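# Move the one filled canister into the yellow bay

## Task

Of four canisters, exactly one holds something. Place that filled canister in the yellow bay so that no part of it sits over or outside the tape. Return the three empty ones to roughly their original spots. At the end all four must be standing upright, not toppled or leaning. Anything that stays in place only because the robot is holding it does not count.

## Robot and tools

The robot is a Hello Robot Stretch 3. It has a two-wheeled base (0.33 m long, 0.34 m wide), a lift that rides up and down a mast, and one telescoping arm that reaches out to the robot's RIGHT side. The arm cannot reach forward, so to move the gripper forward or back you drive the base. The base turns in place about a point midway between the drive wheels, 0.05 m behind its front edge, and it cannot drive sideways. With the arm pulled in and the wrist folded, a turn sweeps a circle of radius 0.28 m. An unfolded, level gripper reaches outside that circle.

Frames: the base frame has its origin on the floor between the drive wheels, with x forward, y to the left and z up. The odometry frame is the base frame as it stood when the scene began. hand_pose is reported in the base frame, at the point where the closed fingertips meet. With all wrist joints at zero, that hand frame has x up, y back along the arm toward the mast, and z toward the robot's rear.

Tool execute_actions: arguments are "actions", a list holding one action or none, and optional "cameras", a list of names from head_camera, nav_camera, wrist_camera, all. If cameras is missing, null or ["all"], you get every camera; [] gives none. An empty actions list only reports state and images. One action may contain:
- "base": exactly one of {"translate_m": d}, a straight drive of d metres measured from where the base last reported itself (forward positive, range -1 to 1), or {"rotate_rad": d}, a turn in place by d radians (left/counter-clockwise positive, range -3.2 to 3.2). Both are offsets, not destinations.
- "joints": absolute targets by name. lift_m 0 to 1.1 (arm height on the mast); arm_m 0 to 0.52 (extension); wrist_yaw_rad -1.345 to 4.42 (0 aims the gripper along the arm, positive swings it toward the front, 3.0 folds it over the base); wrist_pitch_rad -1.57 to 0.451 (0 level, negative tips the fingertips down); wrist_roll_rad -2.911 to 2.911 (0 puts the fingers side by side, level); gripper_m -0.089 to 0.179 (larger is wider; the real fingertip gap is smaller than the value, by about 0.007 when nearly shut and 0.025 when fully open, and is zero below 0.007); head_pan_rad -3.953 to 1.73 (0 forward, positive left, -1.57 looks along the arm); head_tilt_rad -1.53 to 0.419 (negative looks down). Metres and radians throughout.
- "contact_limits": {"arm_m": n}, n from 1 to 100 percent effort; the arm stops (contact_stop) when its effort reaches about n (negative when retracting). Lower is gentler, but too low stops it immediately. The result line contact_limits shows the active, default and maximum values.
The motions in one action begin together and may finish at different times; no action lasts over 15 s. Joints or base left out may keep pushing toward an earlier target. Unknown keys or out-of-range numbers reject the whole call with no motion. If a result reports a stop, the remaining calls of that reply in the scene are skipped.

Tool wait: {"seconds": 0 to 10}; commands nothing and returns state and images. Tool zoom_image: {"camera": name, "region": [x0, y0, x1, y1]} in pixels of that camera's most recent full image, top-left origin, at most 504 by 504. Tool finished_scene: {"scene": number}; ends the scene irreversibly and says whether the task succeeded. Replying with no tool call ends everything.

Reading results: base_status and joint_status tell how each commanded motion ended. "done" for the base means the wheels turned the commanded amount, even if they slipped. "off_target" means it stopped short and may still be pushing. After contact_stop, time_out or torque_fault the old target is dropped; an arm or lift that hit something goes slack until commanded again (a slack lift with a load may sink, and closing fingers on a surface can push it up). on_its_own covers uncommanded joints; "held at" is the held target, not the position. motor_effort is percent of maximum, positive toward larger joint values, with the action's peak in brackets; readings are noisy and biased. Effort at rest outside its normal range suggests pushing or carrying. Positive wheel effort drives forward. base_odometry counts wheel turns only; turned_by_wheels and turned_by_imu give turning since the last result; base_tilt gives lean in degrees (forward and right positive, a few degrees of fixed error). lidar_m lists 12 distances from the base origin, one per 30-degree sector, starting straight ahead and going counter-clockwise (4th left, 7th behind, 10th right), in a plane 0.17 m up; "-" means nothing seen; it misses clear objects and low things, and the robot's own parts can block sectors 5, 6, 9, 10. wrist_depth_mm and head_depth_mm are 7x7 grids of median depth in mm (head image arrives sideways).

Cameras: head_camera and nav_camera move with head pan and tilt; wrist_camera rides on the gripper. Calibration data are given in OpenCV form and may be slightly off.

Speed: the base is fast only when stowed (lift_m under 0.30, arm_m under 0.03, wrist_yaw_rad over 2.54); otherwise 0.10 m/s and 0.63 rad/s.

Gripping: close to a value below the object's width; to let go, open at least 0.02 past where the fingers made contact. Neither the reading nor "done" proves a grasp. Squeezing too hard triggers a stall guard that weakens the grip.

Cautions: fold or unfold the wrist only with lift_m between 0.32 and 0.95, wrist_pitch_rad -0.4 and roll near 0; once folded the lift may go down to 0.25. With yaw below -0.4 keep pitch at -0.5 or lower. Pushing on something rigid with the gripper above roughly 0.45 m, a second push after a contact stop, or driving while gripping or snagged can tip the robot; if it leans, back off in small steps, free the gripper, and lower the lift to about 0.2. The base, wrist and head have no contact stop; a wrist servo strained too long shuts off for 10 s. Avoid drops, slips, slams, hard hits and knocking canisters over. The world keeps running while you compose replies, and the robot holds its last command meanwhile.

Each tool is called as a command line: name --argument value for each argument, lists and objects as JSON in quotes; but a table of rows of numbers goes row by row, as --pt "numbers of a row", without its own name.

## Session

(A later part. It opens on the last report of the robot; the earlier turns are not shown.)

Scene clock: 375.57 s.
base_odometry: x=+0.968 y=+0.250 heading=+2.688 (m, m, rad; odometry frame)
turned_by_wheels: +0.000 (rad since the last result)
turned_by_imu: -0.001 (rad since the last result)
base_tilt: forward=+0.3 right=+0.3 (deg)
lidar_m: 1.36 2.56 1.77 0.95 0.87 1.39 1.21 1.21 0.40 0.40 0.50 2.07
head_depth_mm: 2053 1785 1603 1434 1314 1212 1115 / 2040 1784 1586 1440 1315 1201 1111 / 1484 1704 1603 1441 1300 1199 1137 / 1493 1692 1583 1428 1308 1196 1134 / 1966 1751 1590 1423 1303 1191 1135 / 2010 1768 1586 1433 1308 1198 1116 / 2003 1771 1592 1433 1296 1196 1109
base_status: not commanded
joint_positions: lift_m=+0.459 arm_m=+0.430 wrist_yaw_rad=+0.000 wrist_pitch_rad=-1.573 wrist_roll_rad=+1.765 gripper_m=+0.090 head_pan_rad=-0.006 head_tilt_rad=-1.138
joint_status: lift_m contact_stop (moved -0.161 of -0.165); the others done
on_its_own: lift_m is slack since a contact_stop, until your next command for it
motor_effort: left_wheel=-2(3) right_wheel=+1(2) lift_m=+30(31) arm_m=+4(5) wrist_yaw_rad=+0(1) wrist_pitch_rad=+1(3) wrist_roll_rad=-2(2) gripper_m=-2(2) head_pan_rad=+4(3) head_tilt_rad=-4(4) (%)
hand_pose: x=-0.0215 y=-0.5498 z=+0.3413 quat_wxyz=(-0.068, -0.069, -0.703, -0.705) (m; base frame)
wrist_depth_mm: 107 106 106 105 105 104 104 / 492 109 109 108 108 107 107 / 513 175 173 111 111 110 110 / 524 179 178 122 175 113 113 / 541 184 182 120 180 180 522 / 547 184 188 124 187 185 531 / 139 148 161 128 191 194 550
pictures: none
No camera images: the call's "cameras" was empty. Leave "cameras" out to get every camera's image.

Touched the slot floor; close and lift.

execute_actions --actions '[{"joints":{"lift_m":0.465,"gripper_m":-0.05}}]' --cameras '[]'

execute_actions --actions '[{"joints":{"lift_m":0.49}}]' --cameras '["wrist_camera"]'

Scene clock: 382.30 s.
base_odometry: x=+0.968 y=+0.250 heading=+2.688 (m, m, rad; odometry frame)
turned_by_wheels: +0.000 (rad since the last result)
turned_by_imu: -0.001 (rad since the last result)
base_tilt: forward=+0.2 right=+0.4 (deg)
lidar_m: 1.36 2.55 1.77 0.95 0.88 1.39 1.21 1.22 0.41 0.41 0.50 2.08
head_depth_mm: 2042 1775 1602 1439 1307 1202 1113 / 2029 1784 1588 1440 1313 1200 1117 / 1469 1719 1582 1427 1306 1207 1146 / 1504 1700 1580 1441 1303 1201 1137 / 1964 1762 1581 1439 1297 1193 1142 / 2003 1773 1584 1431 1305 1194 1123 / 2000 1766 1578 1423 1301 1203 1105
base_status: not commanded
joint_positions: lift_m=+0.464 arm_m=+0.430 wrist_yaw_rad=-0.005 wrist_pitch_rad=-1.553 wrist_roll_rad=+1.769 gripper_m=-0.048 head_pan_rad=-0.006 head_tilt_rad=-1.138
joint_status: all done
motor_effort: left_wheel=-1(2) right_wheel=+0(2) lift_m=+46(40) arm_m=+4(4) wrist_yaw_rad=+5(5) wrist_pitch_rad=-5(6) wrist_roll_rad=-5(5) gripper_m=-32(99) head_pan_rad=+3(3) head_tilt_rad=-4(4) (%)
hand_pose: x=-0.0214 y=-0.5547 z=+0.3465 quat_wxyz=(-0.072, -0.071, -0.709, -0.698) (m; base frame)
wrist_depth_mm: 110 109 108 108 107 106 105 / 114 112 111 110 110 109 108 / 513 178 176 114 113 112 111 / 532 183 181 119 177 115 114 / 543 189 186 123 183 181 517 / 563 191 191 125 187 187 536 / 146 154 162 133 187 193 551
pictures: none
No camera images: the call's "cameras" was empty. Leave "cameras" out to get every camera's image.

Scene clock: 383.17 s.
base_odometry: x=+0.968 y=+0.250 heading=+2.688 (m, m, rad; odometry frame)
turned_by_wheels: +0.000 (rad since the last result)
turned_by_imu: +0.000 (rad since the last result)
base_tilt: forward=+0.3 right=+0.4 (deg)
lidar_m: 1.36 2.56 1.77 0.95 0.88 1.39 1.21 1.21 0.41 0.41 0.50 2.08
head_depth_mm: 2040 1807 1597 1436 1302 1203 1115 / 2018 1780 1589 1431 1315 1210 1113 / 1466 1711 1581 1441 1304 1197 1141 / 1490 1696 1596 1430 1311 1198 1147 / 1988 1744 1594 1421 1304 1196 1141 / 2046 1790 1583 1432 1299 1190 1119 / 2022 1760 1575 1422 1303 1196 1103
base_status: not commanded
joint_positions: lift_m=+0.462 arm_m=+0.430 wrist_yaw_rad=-0.005 wrist_pitch_rad=-1.558 wrist_roll_rad=+1.769 gripper_m=-0.043 head_pan_rad=-0.006 head_tilt_rad=-1.138
joint_status: lift_m contact_stop (moved -0.003 of +0.026)
on_its_own: gripper_m is held at -0.043, not at your -0.050, by its stall guard, which is still easing; lift_m is slack since a contact_stop, until your next command for it (your +0.490 is given up)
motor_effort: left_wheel=-3(2) right_wheel=+2(2) lift_m=+33(61) arm_m=+4(4) wrist_yaw_rad=+5(5) wrist_pitch_rad=-4(6) wrist_roll_rad=-5(5) gripper_m=-6(31) head_pan_rad=+4(4) head_tilt_rad=-4(3) (%)
hand_pose: x=-0.0214 y=-0.5534 z=+0.3440 quat_wxyz=(-0.072, -0.072, -0.708, -0.699) (m; base frame)
wrist_depth_mm: 109 108 107 107 106 105 104 / 112 111 110 110 109 108 107 / 514 176 114 113 111 111 110 / 526 182 180 118 176 114 113 / 543 187 185 121 181 181 520 / 557 189 190 124 187 187 532 / 145 154 162 131 187 193 549
pictures: wrist_camera
camera_calibration (this result's frames):
wrist_camera: T_world_to_cam=[[0.167632, 0.985117, -0.0379917, 0.563962], [0.970392, -0.158084, 0.182618, -0.0942324], [0.173894, -0.0674796, -0.98245, 0.470546], [0, 0, 0, 1]] pos_world=[-0.0849211, -0.538713, 0.500922]
Images, in order (width x height): wrist_camera 644x364.

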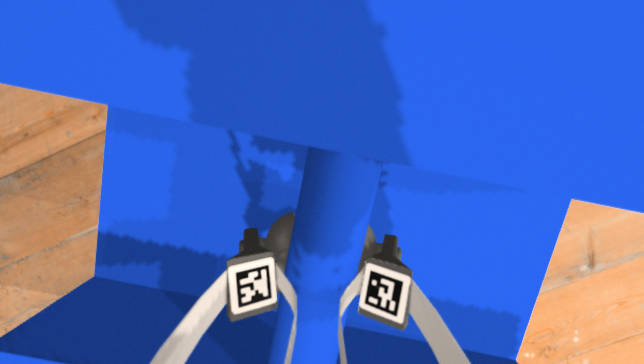

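execute_actions --actions '[{"joints":{"gripper_m":0.09}}]' --cameras '[]'

execute_actions --actions '[{"joints":{"lift_m":0.75}}]' --cameras '[]'

execute_actions --actions '[{"joints":{"arm_m":0,"wrist_pitch_rad":-0.4,"wrist_roll_rad":0,"gripper_m":0.0}}]' --cameras '[]'

execute_actions --actions '[{"base":{"rotate_rad":-2.38},"joints":{"wrist_yaw_rad":3.0}}]' --cameras '[]'

execute_actions --actions '[{"joints":{"lift_m":0.27,"head_tilt_rad":-1.28}}]' --cameras '[]'

execute_actions --actions '[{"base":{"translate_m":0.7}}]' --cameras '[]'

execute_actions --actions '[{"base":{"rotate_rad":1.27}}]' --cameras '["nav_camera"]'

Scene clock: 406.27 s.
base_odometry: x=+0.968 y=+0.250 heading=+2.688 (m, m, rad; odometry frame)
turned_by_wheels: +0.000 (rad since the last result)
turned_by_imu: -0.001 (rad since the last result)
base_tilt: forward=+0.2 right=+0.4 (deg)
lidar_m: 1.36 2.56 1.77 0.95 0.87 1.39 1.21 1.21 0.41 0.41 0.50 2.07
head_depth_mm: 2031 1765 1595 1443 1316 1205 1110 / 2005 1799 1580 1436 1311 1210 1109 / 1477 1718 1580 1438 1310 1201 1139 / 1498 1687 1575 1437 1301 1201 1144 / 1979 1767 1579 1427 1305 1199 1138 / 2041 1762 1581 1427 1302 1198 1122 / 2008 1782 1583 1432 1301 1196 1104
base_status: not commanded
joint_positions: lift_m=+0.462 arm_m=+0.430 wrist_yaw_rad=-0.002 wrist_pitch_rad=-1.555 wrist_roll_rad=+1.765 gripper_m=+0.090 head_pan_rad=-0.006 head_tilt_rad=-1.138
joint_status: all done
on_its_own: lift_m is slack since a contact_stop, until your next command for it (your +0.490 is given up)
motor_effort: left_wheel=-2(2) right_wheel=+2(2) lift_m=+31(31) arm_m=+3(4) wrist_yaw_rad=+2(5) wrist_pitch_rad=-5(6) wrist_roll_rad=-2(5) gripper_m=+0(96) head_pan_rad=+4(3) head_tilt_rad=-4(4) (%)
hand_pose: x=-0.0215 y=-0.5544 z=+0.3438 quat_wxyz=(-0.069, -0.069, -0.709, -0.698) (m; base frame)
wrist_depth_mm: 109 109 108 107 106 105 104 / 113 112 111 110 109 108 107 / 517 178 176 113 112 111 110 / 531 183 181 119 177 114 113 / 545 189 186 123 182 181 512 / 563 190 191 127 189 186 527 / 145 151 161 131 190 194 544
pictures: none
No camera images: the call's "cameras" was empty. Leave "cameras" out to get every camera's image.

Scene clock: 409.73 s.
base_odometry: x=+0.968 y=+0.250 heading=+2.688 (m, m, rad; odometry frame)
turned_by_wheels: +0.000 (rad since the last result)
turned_by_imu: +0.000 (rad since the last result)
base_tilt: forward=+0.2 right=+0.4 (deg)
lidar_m: 1.36 2.56 1.77 0.95 0.87 1.39 1.21 1.21 0.41 0.41 0.50 2.08
head_depth_mm: 2032 1806 1589 1440 1314 1200 1110 / 2020 1799 1588 1433 1316 1210 1113 / 1485 1736 1583 1434 1311 1206 1148 / 1501 1689 1577 1439 1301 1200 1138 / 1976 1741 1583 1424 1303 1192 1140 / 2011 1781 1570 1434 1301 1195 1119 / 2013 1772 1573 1428 1302 1195 1101
base_status: not commanded
joint_positions: lift_m=+0.750 arm_m=+0.430 wrist_yaw_rad=-0.002 wrist_pitch_rad=-1.560 wrist_roll_rad=+1.765 gripper_m=+0.090 head_pan_rad=-0.006 head_tilt_rad=-1.138
joint_status: all done
motor_effort: left_wheel=-2(3) right_wheel=+2(2) lift_m=+36(37) arm_m=+4(4) wrist_yaw_rad=+1(1) wrist_pitch_rad=-3(5) wrist_roll_rad=-2(2) gripper_m=+0(1) head_pan_rad=+4(4) head_tilt_rad=-4(4) (%)
hand_pose: x=-0.0215 y=-0.5530 z=+0.6320 quat_wxyz=(-0.069, -0.069, -0.707, -0.700) (m; base frame)
wrist_depth_mm: 759 768 755 754 742 747 - / 788 795 779 392 391 768 - / 816 814 804 408 401 785 - / 853 829 813 473 481 812 790 / 862 856 431 426 457 834 815 / 899 882 880 875 439 867 843 / 915 913 900 898 897 878 871
pictures: none
No camera images: the call's "cameras" was empty. Leave "cameras" out to get every camera's image.

Scene clock: 414.10 s.
base_odometry: x=+0.968 y=+0.250 heading=+2.688 (m, m, rad; odometry frame)
turned_by_wheels: +0.000 (rad since the last result)
turned_by_imu: -0.001 (rad since the last result)
base_tilt: forward=+0.3 right=+0.3 (deg)
lidar_m: 1.36 2.56 1.76 0.95 0.87 1.39 1.21 1.21 0.41 0.41 0.50 2.07
head_depth_mm: 2034 1790 1599 1439 1307 1205 1114 / 2029 1766 1594 1430 1313 1200 1105 / 1474 1719 1594 1449 1310 1193 1138 / 1490 1692 1590 1428 1297 1206 1141 / 1987 1742 1594 1435 1302 1199 1144 / 2013 1766 1581 1420 1297 1196 1118 / 1995 1756 1587 1420 1297 1205 1102
base_status: not commanded
joint_positions: lift_m=+0.750 arm_m=+0.000 wrist_yaw_rad=+0.000 wrist_pitch_rad=-0.423 wrist_roll_rad=+0.003 gripper_m=+0.000 head_pan_rad=-0.006 head_tilt_rad=-1.138
joint_status: all done
motor_effort: left_wheel=-2(2) right_wheel=+2(2) lift_m=+35(36) arm_m=-6(6) wrist_yaw_rad=+0(2) wrist_pitch_rad=+7(8) wrist_roll_rad=-1(3) gripper_m=-2(91) head_pan_rad=+3(4) head_tilt_rad=-4(4) (%)
hand_pose: x=-0.0216 y=-0.3692 z=+0.7614 quat_wxyz=(+0.690, +0.148, -0.692, -0.149) (m; base frame)
wrist_depth_mm: 922 - - - - - - / - - - - - - - / - - - - - - - / - - - - - - - / - - - - - - - / - - - - - - - / 936 950 528 561 753 - -
pictures: none
No camera images: the call's "cameras" was empty. Leave "cameras" out to get every camera's image.

Scene clock: 418.87 s.
base_odometry: x=+0.968 y=+0.250 heading=+0.308 (m, m, rad; odometry frame)
turned_by_wheels: -2.380 (rad since the last result)
turned_by_imu: -2.411 (rad since the last result)
base_tilt: forward=+0.3 right=+0.3 (deg)
lidar_m: 1.25 0.41 0.43 2.02 1.37 1.40 1.76 2.03 0.86 1.02 1.26 1.21
head_depth_mm: 1189 1380 1555 1443 1309 1204 1114 / 1246 1469 1585 1445 1310 1202 1120 / 1319 1572 1600 1437 1314 1198 1142 / 1396 1679 1591 1424 1309 1203 1140 / 1504 1715 1581 1434 1307 1197 1137 / 1609 1771 1568 1431 1257 1190 1131 / 1716 1756 1593 995 970 1187 1106
base_status: done
joint_positions: lift_m=+0.750 arm_m=+0.000 wrist_yaw_rad=+2.998 wrist_pitch_rad=-0.423 wrist_roll_rad=+0.003 gripper_m=+0.000 head_pan_rad=-0.006 head_tilt_rad=-1.138
joint_status: all done
motor_effort: left_wheel=+3(9) right_wheel=-3(6) lift_m=+35(35) arm_m=-6(6) wrist_yaw_rad=+1(3) wrist_pitch_rad=+7(7) wrist_roll_rad=-1(1) gripper_m=-3(3) head_pan_rad=+3(3) head_tilt_rad=-4(4) (%)
hand_pose: x=+0.0107 y=+0.0762 z=+0.7614 quat_wxyz=(+0.198, +0.701, +0.098, +0.678) (m; base frame)
wrist_depth_mm: - - - - - - - / - - - - - - - / - - - - - - - / - - - - - - - / - - - - 769 - - / - - - - 713 647 - / 943 936 969 965 765 590 -
pictures: none
No camera images: the call's "cameras" was empty. Leave "cameras" out to get every camera's image.

Scene clock: 424.07 s.
base_odometry: x=+0.968 y=+0.250 heading=+0.308 (m, m, rad; odometry frame)
turned_by_wheels: +0.000 (rad since the last result)
turned_by_imu: -0.001 (rad since the last result)
base_tilt: forward=+0.3 right=+0.3 (deg)
lidar_m: 1.25 0.41 0.43 2.02 1.37 1.40 1.77 2.04 0.86 1.02 1.26 1.21
head_depth_mm: 1284 1518 1458 1364 1264 1185 1122 / 1364 1534 1444 1353 1271 1210 1122 / 1442 1565 1453 1347 1272 1211 - / 1545 1569 1453 1353 1263 1215 - / 1634 1564 1457 1345 1261 1207 - / 1671 1556 1443 1315 1243 1188 - / 1690 1553 1446 954 1222 1189 1132
base_status: not commanded
joint_positions: lift_m=+0.270 arm_m=+0.000 wrist_yaw_rad=+2.999 wrist_pitch_rad=-0.422 wrist_roll_rad=+0.003 gripper_m=+0.000 head_pan_rad=-0.006 head_tilt_rad=-1.264
joint_status: all done
motor_effort: left_wheel=+3(3) right_wheel=-3(3) lift_m=+27(33) arm_m=-6(6) wrist_yaw_rad=+2(1) wrist_pitch_rad=+7(7) wrist_roll_rad=-1(1) gripper_m=-3(2) head_pan_rad=+4(4) head_tilt_rad=-5(13) (%)
hand_pose: x=+0.0107 y=+0.0763 z=+0.2820 quat_wxyz=(+0.198, +0.701, +0.098, +0.678) (m; base frame)
wrist_depth_mm: - - - - - 442 338 / - - - - - 426 349 / 903 - 958 984 587 445 362 / 699 710 736 738 617 466 382 / 570 578 605 639 589 488 430 / 485 509 - - 516 498 511 / - - - - 440 448 452
pictures: none
No camera images: the call's "cameras" was empty. Leave "cameras" out to get every camera's image.

Scene clock: 428.10 s.
base_odometry: x=+1.635 y=+0.462 heading=+0.308 (m, m, rad; odometry frame)
turned_by_wheels: +0.000 (rad since the last result)
turned_by_imu: +0.000 (rad since the last result)
base_tilt: forward=+0.2 right=+0.4 (deg)
lidar_m: 0.62 0.84 1.61 1.41 0.34 0.36 2.46 1.31 1.38 0.86 0.63 0.60
head_depth_mm: 616 739 915 1217 1269 1189 1125 / 655 793 1010 1321 1272 1202 1121 / 699 856 1119 1347 1262 1212 - / 745 930 1236 1349 1261 1210 - / 803 1014 1370 1346 1258 1216 - / 861 1120 1423 1346 1264 1182 - / 934 1256 1433 1346 1256 1178 1134
base_status: done
joint_positions: lift_m=+0.270 arm_m=+0.000 wrist_yaw_rad=+2.999 wrist_pitch_rad=-0.422 wrist_roll_rad=+0.003 gripper_m=+0.000 head_pan_rad=-0.006 head_tilt_rad=-1.265
joint_status: not commanded
motor_effort: left_wheel=+2(14) right_wheel=-3(5) lift_m=+27(28) arm_m=-6(6) wrist_yaw_rad=+1(2) wrist_pitch_rad=+7(7) wrist_roll_rad=-1(2) gripper_m=-3(3) head_pan_rad=+4(4) head_tilt_rad=-5(5) (%)
hand_pose: x=+0.0105 y=+0.0763 z=+0.2820 quat_wxyz=(+0.197, +0.701, +0.098, +0.678) (m; base frame)
wrist_depth_mm: 272 - - - - - - / 293 - - - - - - / 312 - 943 983 992 - - / 335 364 740 744 766 779 795 / 357 399 597 637 612 628 638 / 387 433 - - 519 525 534 / - - - - 441 446 454
pictures: none
No camera images: the call's "cameras" was empty. Leave "cameras" out to get every camera's image.

Scene clock: 430.33 s.
base_odometry: x=+1.635 y=+0.462 heading=+1.578 (m, m, rad; odometry frame)
turned_by_wheels: +1.270 (rad since the last result)
turned_by_imu: +1.281 (rad since the last result)
base_tilt: forward=+0.4 right=+0.3 (deg)
lidar_m: 1.61 0.33 0.33 0.40 3.06 1.32 1.34 0.72 0.60 0.60 0.67 1.10
head_depth_mm: 1659 1584 1444 1360 1266 1186 1122 / 1660 1572 1452 1355 1263 1200 1121 / 1688 1574 1448 1353 1265 1208 - / 1677 1574 1441 1347 1268 1207 - / 1697 1567 1434 1348 1260 1201 - / 1697 1573 1450 1331 1233 1190 - / 1634 1549 1451 1348 940 1187 1132
base_status: done
joint_positions: lift_m=+0.270 arm_m=+0.000 wrist_yaw_rad=+2.999 wrist_pitch_rad=-0.422 wrist_roll_rad=+0.003 gripper_m=+0.000 head_pan_rad=-0.006 head_tilt_rad=-1.265
joint_status: not commanded
motor_effort: left_wheel=-3(10) right_wheel=+2(8) lift_m=+27(28) arm_m=-6(6) wrist_yaw_rad=+1(1) wrist_pitch_rad=+7(7) wrist_roll_rad=-1(2) gripper_m=-4(3) head_pan_rad=+3(3) head_tilt_rad=-5(5) (%)
hand_pose: x=+0.0105 y=+0.0763 z=+0.2820 quat_wxyz=(+0.197, +0.701, +0.098, +0.678) (m; base frame)
wrist_depth_mm: - - - - 363 310 283 / - - - - 389 327 - / 893 - 961 912 411 346 - / 712 705 730 711 449 385 788 / 575 578 598 597 484 437 637 / 488 505 - - 491 506 528 / - - - - 444 450 456
pictures: nav_camera (sideways: a quarter turn counterclockwise sets it upright)
camera_calibration (this result's frames):
nav_camera: T_world_to_cam=[[0.970052, -0.000736897, 0.242898, -0.279833], [0.0105228, -0.998929, -0.0450549, 0.10474], [0.242671, 0.0462616, -0.969005, 1.2091], [0, 0, 0, 1]] pos_world=[-0.0230631, 0.0484869, 1.24431]
Images, in order (width x height): nav_camera 672x504.

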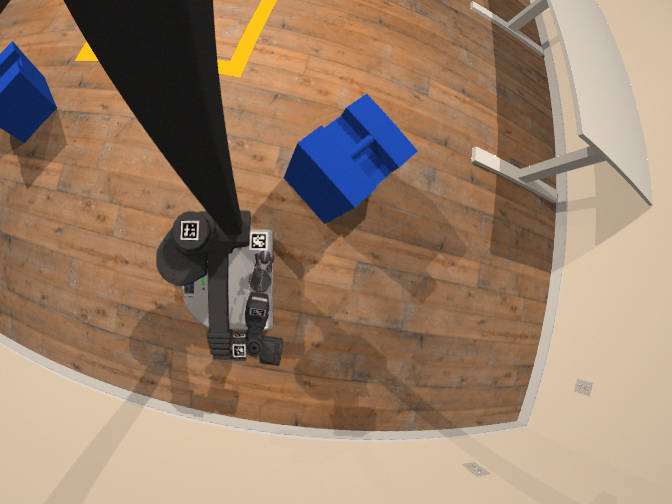

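execute_actions --actions '[{"base":{"rotate_rad":-0.1}}]' --cameras '[]'

execute_actions --actions '[{"base":{"translate_m":0.75},"joints":{"head_tilt_rad":-1.0}}]' --cameras '[]'

execute_actions --actions '[{"base":{"rotate_rad":2.35}}]' --cameras '["nav_camera","head_camera"]'

Scene clock: 438.27 s.
base_odometry: x=+1.635 y=+0.462 heading=+1.478 (m, m, rad; odometry frame)
turned_by_wheels: -0.100 (rad since the last result)
turned_by_imu: -0.102 (rad since the last result)
base_tilt: forward=+0.3 right=+0.3 (deg)
lidar_m: 1.61 1.41 0.33 0.37 3.41 1.31 1.69 0.77 0.61 0.60 0.64 0.96
head_depth_mm: 1665 1578 1450 1364 1272 1187 1115 / 1671 1576 1452 1353 1260 1204 1116 / 1669 1567 1451 1344 1262 1206 - / 1670 1556 1457 1359 1271 1207 - / 1668 1550 1438 1352 1263 1211 - / 1691 1558 1445 1348 1250 1186 - / 1687 1552 1440 1342 962 1172 1137
base_status: done
joint_positions: lift_m=+0.270 arm_m=+0.000 wrist_yaw_rad=+2.999 wrist_pitch_rad=-0.422 wrist_roll_rad=+0.003 gripper_m=+0.000 head_pan_rad=-0.006 head_tilt_rad=-1.265
joint_status: not commanded
motor_effort: left_wheel=+2(11) right_wheel=-3(5) lift_m=+27(27) arm_m=-6(6) wrist_yaw_rad=+0(1) wrist_pitch_rad=+7(7) wrist_roll_rad=-1(2) gripper_m=-3(3) head_pan_rad=+4(3) head_tilt_rad=-5(5) (%)
hand_pose: x=+0.0105 y=+0.0763 z=+0.2820 quat_wxyz=(+0.197, +0.701, +0.098, +0.678) (m; base frame)
wrist_depth_mm: - - - 413 352 305 - / - - - 449 373 332 - / 899 - 952 487 403 366 - / 699 712 737 538 439 715 805 / 569 578 584 572 475 605 639 / 488 505 - - 496 520 530 / - - - - 438 448 452
pictures: none
No camera images: the call's "cameras" was empty. Leave "cameras" out to get every camera's image.

Scene clock: 442.53 s.
base_odometry: x=+1.704 y=+1.209 heading=+1.478 (m, m, rad; odometry frame)
turned_by_wheels: +0.000 (rad since the last result)
turned_by_imu: +0.000 (rad since the last result)
base_tilt: forward=+0.3 right=+0.3 (deg)
lidar_m: 0.86 0.93 0.82 1.91 0.55 0.55 1.91 0.87 0.69 0.68 0.73 0.88
head_depth_mm: 768 897 1074 1322 1391 1242 1126 / 779 906 1086 1356 1384 1239 1123 / 785 922 1105 1388 1385 1239 1128 / 794 933 1123 1402 1380 1232 1114 / 802 947 1142 1447 1382 1235 1120 / 815 955 1164 1445 1388 1238 1113 / 823 970 1181 1472 1372 1230 1113
base_status: done
joint_positions: lift_m=+0.270 arm_m=+0.000 wrist_yaw_rad=+2.999 wrist_pitch_rad=-0.422 wrist_roll_rad=+0.003 gripper_m=+0.000 head_pan_rad=-0.006 head_tilt_rad=-1.000
joint_status: all done
motor_effort: left_wheel=+2(13) right_wheel=-2(7) lift_m=+27(27) arm_m=-6(6) wrist_yaw_rad=+1(1) wrist_pitch_rad=+7(7) wrist_roll_rad=-1(1) gripper_m=-3(3) head_pan_rad=+3(3) head_tilt_rad=+0(14) (%)
hand_pose: x=+0.0105 y=+0.0763 z=+0.2820 quat_wxyz=(+0.197, +0.701, +0.098, +0.678) (m; base frame)
wrist_depth_mm: - - - - - - 995 / - - - - - 814 - / 505 - 949 974 - 870 931 / 521 710 725 749 759 788 799 / 535 582 592 643 614 620 636 / 482 507 - - 514 519 530 / - - - - 440 448 453
pictures: none
No camera images: the call's "cameras" was empty. Leave "cameras" out to get every camera's image.

Scene clock: 445.17 s.
base_odometry: x=+1.704 y=+1.209 heading=-2.455 (m, m, rad; odometry frame)
turned_by_wheels: +2.350 (rad since the last result)
turned_by_imu: +2.370 (rad since the last result)
base_tilt: forward=+0.3 right=+0.4 (deg)
lidar_m: 0.54 0.56 1.18 0.75 0.68 0.68 0.84 0.86 0.87 0.82 1.99 1.91
head_depth_mm: 2626 2132 1816 1585 1380 1248 1127 / 2628 2142 1803 1575 1387 1245 1133 / 2610 2130 1811 1558 1367 1254 1130 / 2588 2140 1808 1105 1162 1243 1116 / 2593 2123 1816 1126 1145 1234 1117 / 2582 2119 1777 1507 1344 1233 1123 / 2583 2139 1800 1568 1373 1235 1117
base_status: done
joint_positions: lift_m=+0.270 arm_m=+0.000 wrist_yaw_rad=+2.999 wrist_pitch_rad=-0.422 wrist_roll_rad=+0.003 gripper_m=+0.000 head_pan_rad=-0.006 head_tilt_rad=-1.000
joint_status: not commanded
motor_effort: left_wheel=-3(11) right_wheel=+2(10) lift_m=+27(27) arm_m=-6(6) wrist_yaw_rad=+1(1) wrist_pitch_rad=+7(7) wrist_roll_rad=-2(1) gripper_m=-3(4) head_pan_rad=+3(3) head_tilt_rad=+0(0) (%)
hand_pose: x=+0.0105 y=+0.0763 z=+0.2820 quat_wxyz=(+0.197, +0.701, +0.098, +0.678) (m; base frame)
wrist_depth_mm: 537 - 776 994 - - - / 576 - 847 - - - - / 609 - 873 971 - - - / 623 684 734 743 765 777 796 / 573 582 591 638 616 627 632 / 485 508 - - 513 523 527 / - - - - 438 450 452
pictures: head_camera (sideways: a quarter turn clockwise sets it upright), nav_camera (sideways: a quarter turn counterclockwise sets it upright)
camera_calibration (this result's frames):
head_camera: T_world_to_cam=[[-0.814585, -0.00501653, -0.580022, 0.777276], [0.00661117, 0.999817, -0.017932, 0.0265013], [0.580006, -0.0184418, -0.814403, 1.01563], [0, 0, 0, 1]] pos_world=[0.0439078, -0.00386709, 1.27845]
nav_camera: T_world_to_cam=[[0.872483, -0.000150742, 0.488644, -0.599299], [0.0217482, -0.998997, -0.03914, 0.0969855], [0.48816, 0.0447761, -0.871605, 1.08111], [0, 0, 0, 1]] pos_world=[-0.00698832, 0.0483898, 1.23894]
Images, in order (width x height): head_camera 896x504, nav_camera 672x504.

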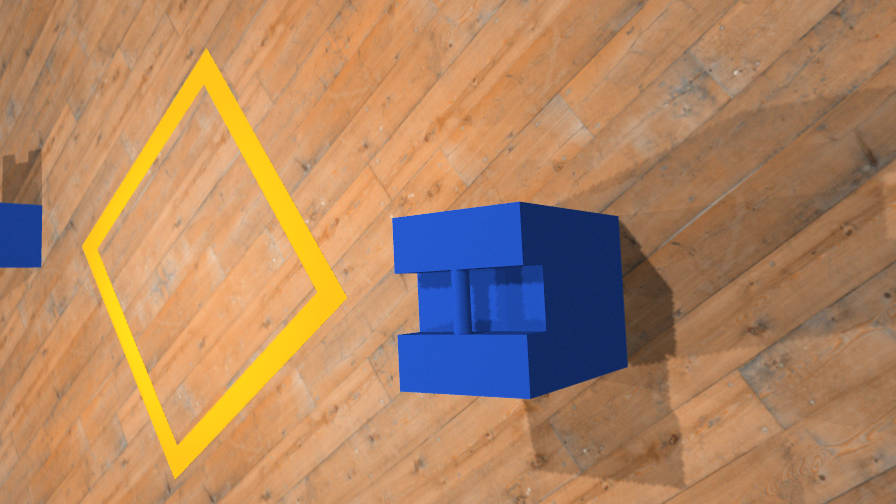

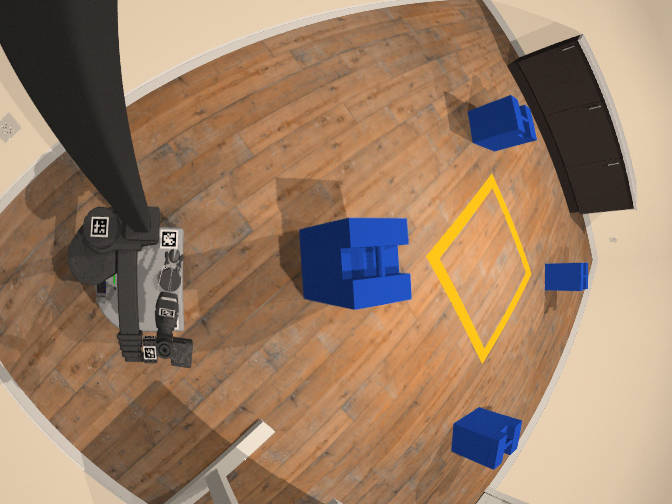

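execute_actions --actions '[{"base":{"rotate_rad":0.06}}]' --cameras '[]'

execute_actions --actions '[{"base":{"translate_m":1.0},"joints":{"head_tilt_rad":-1.15}}]' --cameras '["head_camera"]'

Scene clock: 455.43 s.
base_odometry: x=+1.704 y=+1.209 heading=-2.395 (m, m, rad; odometry frame)
turned_by_wheels: +0.060 (rad since the last result)
turned_by_imu: +0.060 (rad since the last result)
base_tilt: forward=+0.3 right=+0.3 (deg)
lidar_m: 0.54 0.56 1.09 0.73 0.68 0.69 0.88 0.86 0.88 0.82 1.99 1.91
head_depth_mm: 2634 2135 1821 1578 1388 1245 1124 / 2633 2159 1808 1565 1376 1244 1121 / 2616 2131 1810 1518 1342 1239 1124 / 2573 2128 1814 1127 1159 1243 1127 / 2586 2128 1794 1109 1154 1229 1117 / 2606 2137 1790 1562 1353 1237 1119 / 2546 2112 1797 1550 1379 1228 1117
base_status: done
joint_positions: lift_m=+0.270 arm_m=+0.000 wrist_yaw_rad=+2.999 wrist_pitch_rad=-0.422 wrist_roll_rad=+0.003 gripper_m=+0.000 head_pan_rad=-0.006 head_tilt_rad=-1.000
joint_status: not commanded
motor_effort: left_wheel=-2(10) right_wheel=+2(9) lift_m=+27(28) arm_m=-6(6) wrist_yaw_rad=+1(1) wrist_pitch_rad=+7(7) wrist_roll_rad=-1(1) gripper_m=-3(2) head_pan_rad=+4(3) head_tilt_rad=+0(0) (%)
hand_pose: x=+0.0105 y=+0.0763 z=+0.2820 quat_wxyz=(+0.197, +0.701, +0.098, +0.678) (m; base frame)
wrist_depth_mm: 534 - 740 937 - - - / 573 - 818 - - - - / 600 - 853 975 - - - / 625 672 725 750 763 786 797 / 574 576 595 640 611 619 646 / 483 505 - - 512 524 531 / - - - - 437 453 453
pictures: none
No camera images: the call's "cameras" was empty. Leave "cameras" out to get every camera's image.

Scene clock: 460.30 s.
base_odometry: x=+0.970 y=+0.530 heading=-2.395 (m, m, rad; odometry frame)
turned_by_wheels: +0.000 (rad since the last result)
turned_by_imu: +0.002 (rad since the last result)
base_tilt: forward=+0.2 right=+0.4 (deg)
lidar_m: - - 0.15 1.37 1.27 1.29 1.64 1.25 1.70 1.83 2.58 -
head_depth_mm: 2055 1784 1598 1431 1315 1201 1112 / 1988 1790 1589 1440 1308 1198 1141 / 1944 1779 1587 1444 1306 848 802 / 1995 1771 1594 1424 1304 864 846 / 2019 1764 1576 1429 1296 856 844 / 2012 1763 1577 1426 1306 858 1098 / 1983 1767 1575 1429 1307 1192 1110
base_status: done
joint_positions: lift_m=+0.270 arm_m=+0.000 wrist_yaw_rad=+3.000 wrist_pitch_rad=-0.420 wrist_roll_rad=+0.003 gripper_m=+0.000 head_pan_rad=-0.005 head_tilt_rad=-1.140
joint_status: all done
motor_effort: left_wheel=+7(34) right_wheel=+2(18) lift_m=+31(31) arm_m=-5(6) wrist_yaw_rad=+0(1) wrist_pitch_rad=+6(7) wrist_roll_rad=-1(2) gripper_m=-4(3) head_pan_rad=+3(4) head_tilt_rad=-4(15) (%)
hand_pose: x=+0.0104 y=+0.0766 z=+0.2823 quat_wxyz=(+0.196, +0.701, +0.098, +0.679) (m; base frame)
wrist_depth_mm: 971 - - - 161 143 154 / - - - - 134 124 129 / 898 - 954 958 138 138 143 / 703 702 731 740 148 148 153 / 569 582 596 617 139 124 127 / 487 504 - - 128 104 106 / - - - - 144 92 91
pictures: head_camera (sideways: a quarter turn clockwise sets it upright)
camera_calibration (this result's frames):
head_camera: T_world_to_cam=[[-0.887292, -0.00552587, -0.461176, 0.6229], [0.00304388, 0.999836, -0.0178365, 0.0263955], [0.461199, -0.01723, -0.887129, 1.11089], [0, 0, 0, 1]] pos_world=[0.040274, -0.00380854, 1.27324]
Images, in order (width x height): head_camera 896x504.

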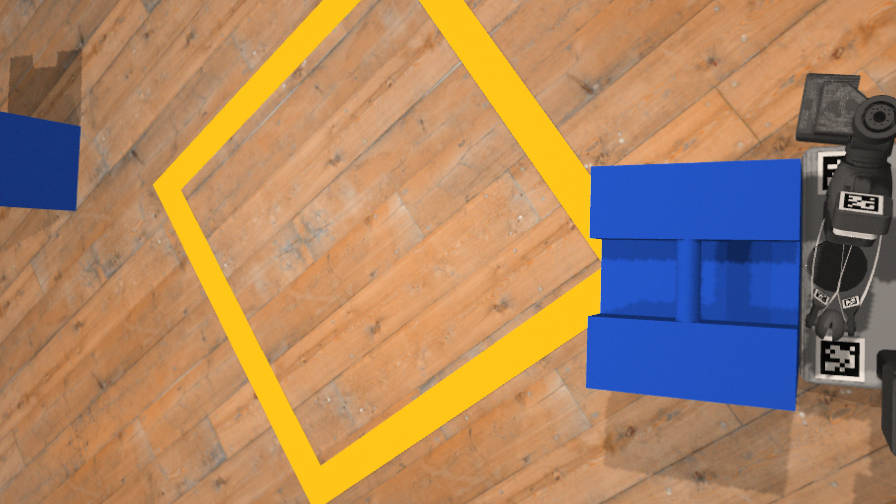

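execute_actions --actions '[{"base":{"rotate_rad":-0.08}}]' --cameras '[]'

execute_actions --actions '[{"base":{"translate_m":0.74}}]' --cameras '[]'

execute_actions --actions '[{"base":{"translate_m":-0.5},"joints":{"head_tilt_rad":-1.05}}]' --cameras '["head_camera"]'

Scene clock: 470.83 s.
base_odometry: x=+0.970 y=+0.530 heading=-2.475 (m, m, rad; odometry frame)
turned_by_wheels: -0.080 (rad since the last result)
turned_by_imu: -0.081 (rad since the last result)
base_tilt: forward=+0.2 right=+0.3 (deg)
lidar_m: - - 0.15 1.41 1.27 1.28 1.55 1.67 1.24 1.83 2.56 -
head_depth_mm: 2023 1787 1588 1434 1307 1205 1110 / 2031 1796 1578 1420 1302 1209 1141 / 1951 1771 1586 1438 1313 858 1141 / 1946 1777 1591 1430 1310 863 958 / 1999 1772 1585 1432 1312 864 872 / 2009 1772 1579 1432 1295 847 1086 / 1991 1761 1570 1422 1285 1194 1115
base_status: done
joint_positions: lift_m=+0.270 arm_m=+0.000 wrist_yaw_rad=+3.000 wrist_pitch_rad=-0.420 wrist_roll_rad=+0.003 gripper_m=+0.000 head_pan_rad=-0.005 head_tilt_rad=-1.140
joint_status: not commanded
motor_effort: left_wheel=+12(26) right_wheel=-3(8) lift_m=+30(30) arm_m=-5(5) wrist_yaw_rad=+0(0) wrist_pitch_rad=+6(6) wrist_roll_rad=-1(2) gripper_m=-3(4) head_pan_rad=+2(3) head_tilt_rad=-3(3) (%)
hand_pose: x=+0.0104 y=+0.0766 z=+0.2823 quat_wxyz=(+0.196, +0.701, +0.098, +0.679) (m; base frame)
wrist_depth_mm: 986 - - - 161 143 155 / - - - - 143 132 140 / 891 - 946 967 147 147 156 / 702 703 729 733 152 154 158 / 579 575 599 617 152 124 127 / 486 502 - - 143 107 106 / - - - - 161 96 91
pictures: none
No camera images: the call's "cameras" was empty. Leave "cameras" out to get every camera's image.

Scene clock: 474.93 s.
base_odometry: x=+0.388 y=+0.072 heading=-2.475 (m, m, rad; odometry frame)
turned_by_wheels: +0.000 (rad since the last result)
turned_by_imu: +0.000 (rad since the last result)
base_tilt: forward=+0.3 right=+0.3 (deg)
lidar_m: - - 0.15 0.84 1.75 1.76 2.13 1.83 2.00 1.04 2.13 -
head_depth_mm: 2021 1793 1591 1446 1312 1206 1113 / 2050 1783 1590 1433 1315 1203 1133 / 1429 1450 1587 1429 1301 857 804 / 1438 1492 1588 1431 1306 863 844 / 2014 1751 1598 1423 1309 863 844 / 2026 1768 1583 1425 1300 846 1089 / 1964 1775 1579 1423 1294 1197 1104
base_status: done
joint_positions: lift_m=+0.270 arm_m=+0.000 wrist_yaw_rad=+3.000 wrist_pitch_rad=-0.420 wrist_roll_rad=+0.003 gripper_m=+0.000 head_pan_rad=-0.005 head_tilt_rad=-1.140
joint_status: not commanded
motor_effort: left_wheel=+6(26) right_wheel=-2(9) lift_m=+30(30) arm_m=-5(5) wrist_yaw_rad=+0(0) wrist_pitch_rad=+6(7) wrist_roll_rad=-1(1) gripper_m=-3(2) head_pan_rad=+3(3) head_tilt_rad=-3(3) (%)
hand_pose: x=+0.0104 y=+0.0766 z=+0.2823 quat_wxyz=(+0.196, +0.701, +0.098, +0.679) (m; base frame)
wrist_depth_mm: - - - 848 162 143 154 / - - - 914 137 136 142 / 898 - 966 961 150 150 156 / 695 710 738 710 155 154 158 / 574 575 598 615 138 124 127 / 486 507 - - 128 104 106 / - - - - 144 92 91
pictures: none
No camera images: the call's "cameras" was empty. Leave "cameras" out to get every camera's image.

Scene clock: 478.23 s.
base_odometry: x=+0.781 y=+0.381 heading=-2.475 (m, m, rad; odometry frame)
turned_by_wheels: +0.000 (rad since the last result)
turned_by_imu: -0.001 (rad since the last result)
base_tilt: forward=+0.3 right=+0.4 (deg)
lidar_m: 0.55 0.57 1.00 1.59 1.43 1.43 1.73 1.42 1.86 1.85 1.13 2.36
head_depth_mm: 2342 2008 1731 1512 1350 1225 1118 / 2347 2006 1735 1513 1358 1224 1109 / 1792 1900 1721 1474 1330 1227 1125 / 1778 1904 1706 1095 1300 1224 1121 / 2346 1964 1711 1091 1288 1223 1119 / 2341 1978 1709 1490 1350 1226 1110 / 2268 1955 1682 1509 1352 1214 1109
base_status: done
joint_positions: lift_m=+0.270 arm_m=+0.000 wrist_yaw_rad=+3.000 wrist_pitch_rad=-0.420 wrist_roll_rad=+0.003 gripper_m=+0.000 head_pan_rad=-0.005 head_tilt_rad=-1.050
joint_status: all done
motor_effort: left_wheel=+3(8) right_wheel=-2(10) lift_m=+29(30) arm_m=-5(5) wrist_yaw_rad=+0(1) wrist_pitch_rad=+6(6) wrist_roll_rad=-1(1) gripper_m=-3(3) head_pan_rad=+3(3) head_tilt_rad=+0(8) (%)
hand_pose: x=+0.0104 y=+0.0766 z=+0.2823 quat_wxyz=(+0.196, +0.701, +0.098, +0.679) (m; base frame)
wrist_depth_mm: - - - - - 909 - / - - - - - - - / 896 - 961 986 - - - / 700 715 724 749 758 773 811 / 579 576 599 643 619 625 630 / 485 509 - - 518 525 532 / - - - - 435 448 451
pictures: head_camera (sideways: a quarter turn clockwise sets it upright)
camera_calibration (this result's frames):
head_camera: T_world_to_cam=[[-0.842294, -0.00574873, -0.538987, 0.723986], [0.0046547, 0.999828, -0.017938, 0.0265199], [0.538998, -0.0176179, -0.842123, 1.05192], [0, 0, 0, 1]] pos_world=[0.0427035, -0.00382069, 1.27654]
Images, in order (width x height): head_camera 896x504.

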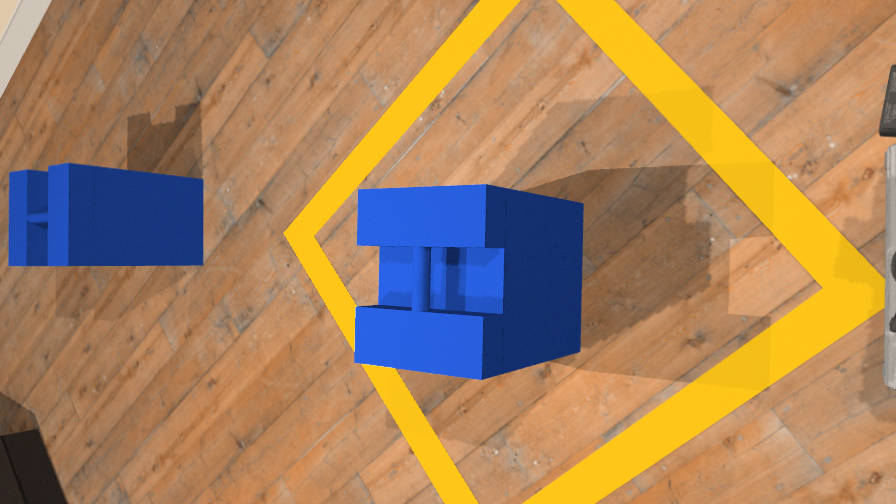

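finished_scene --scene 2

The scene is finished: the task was done.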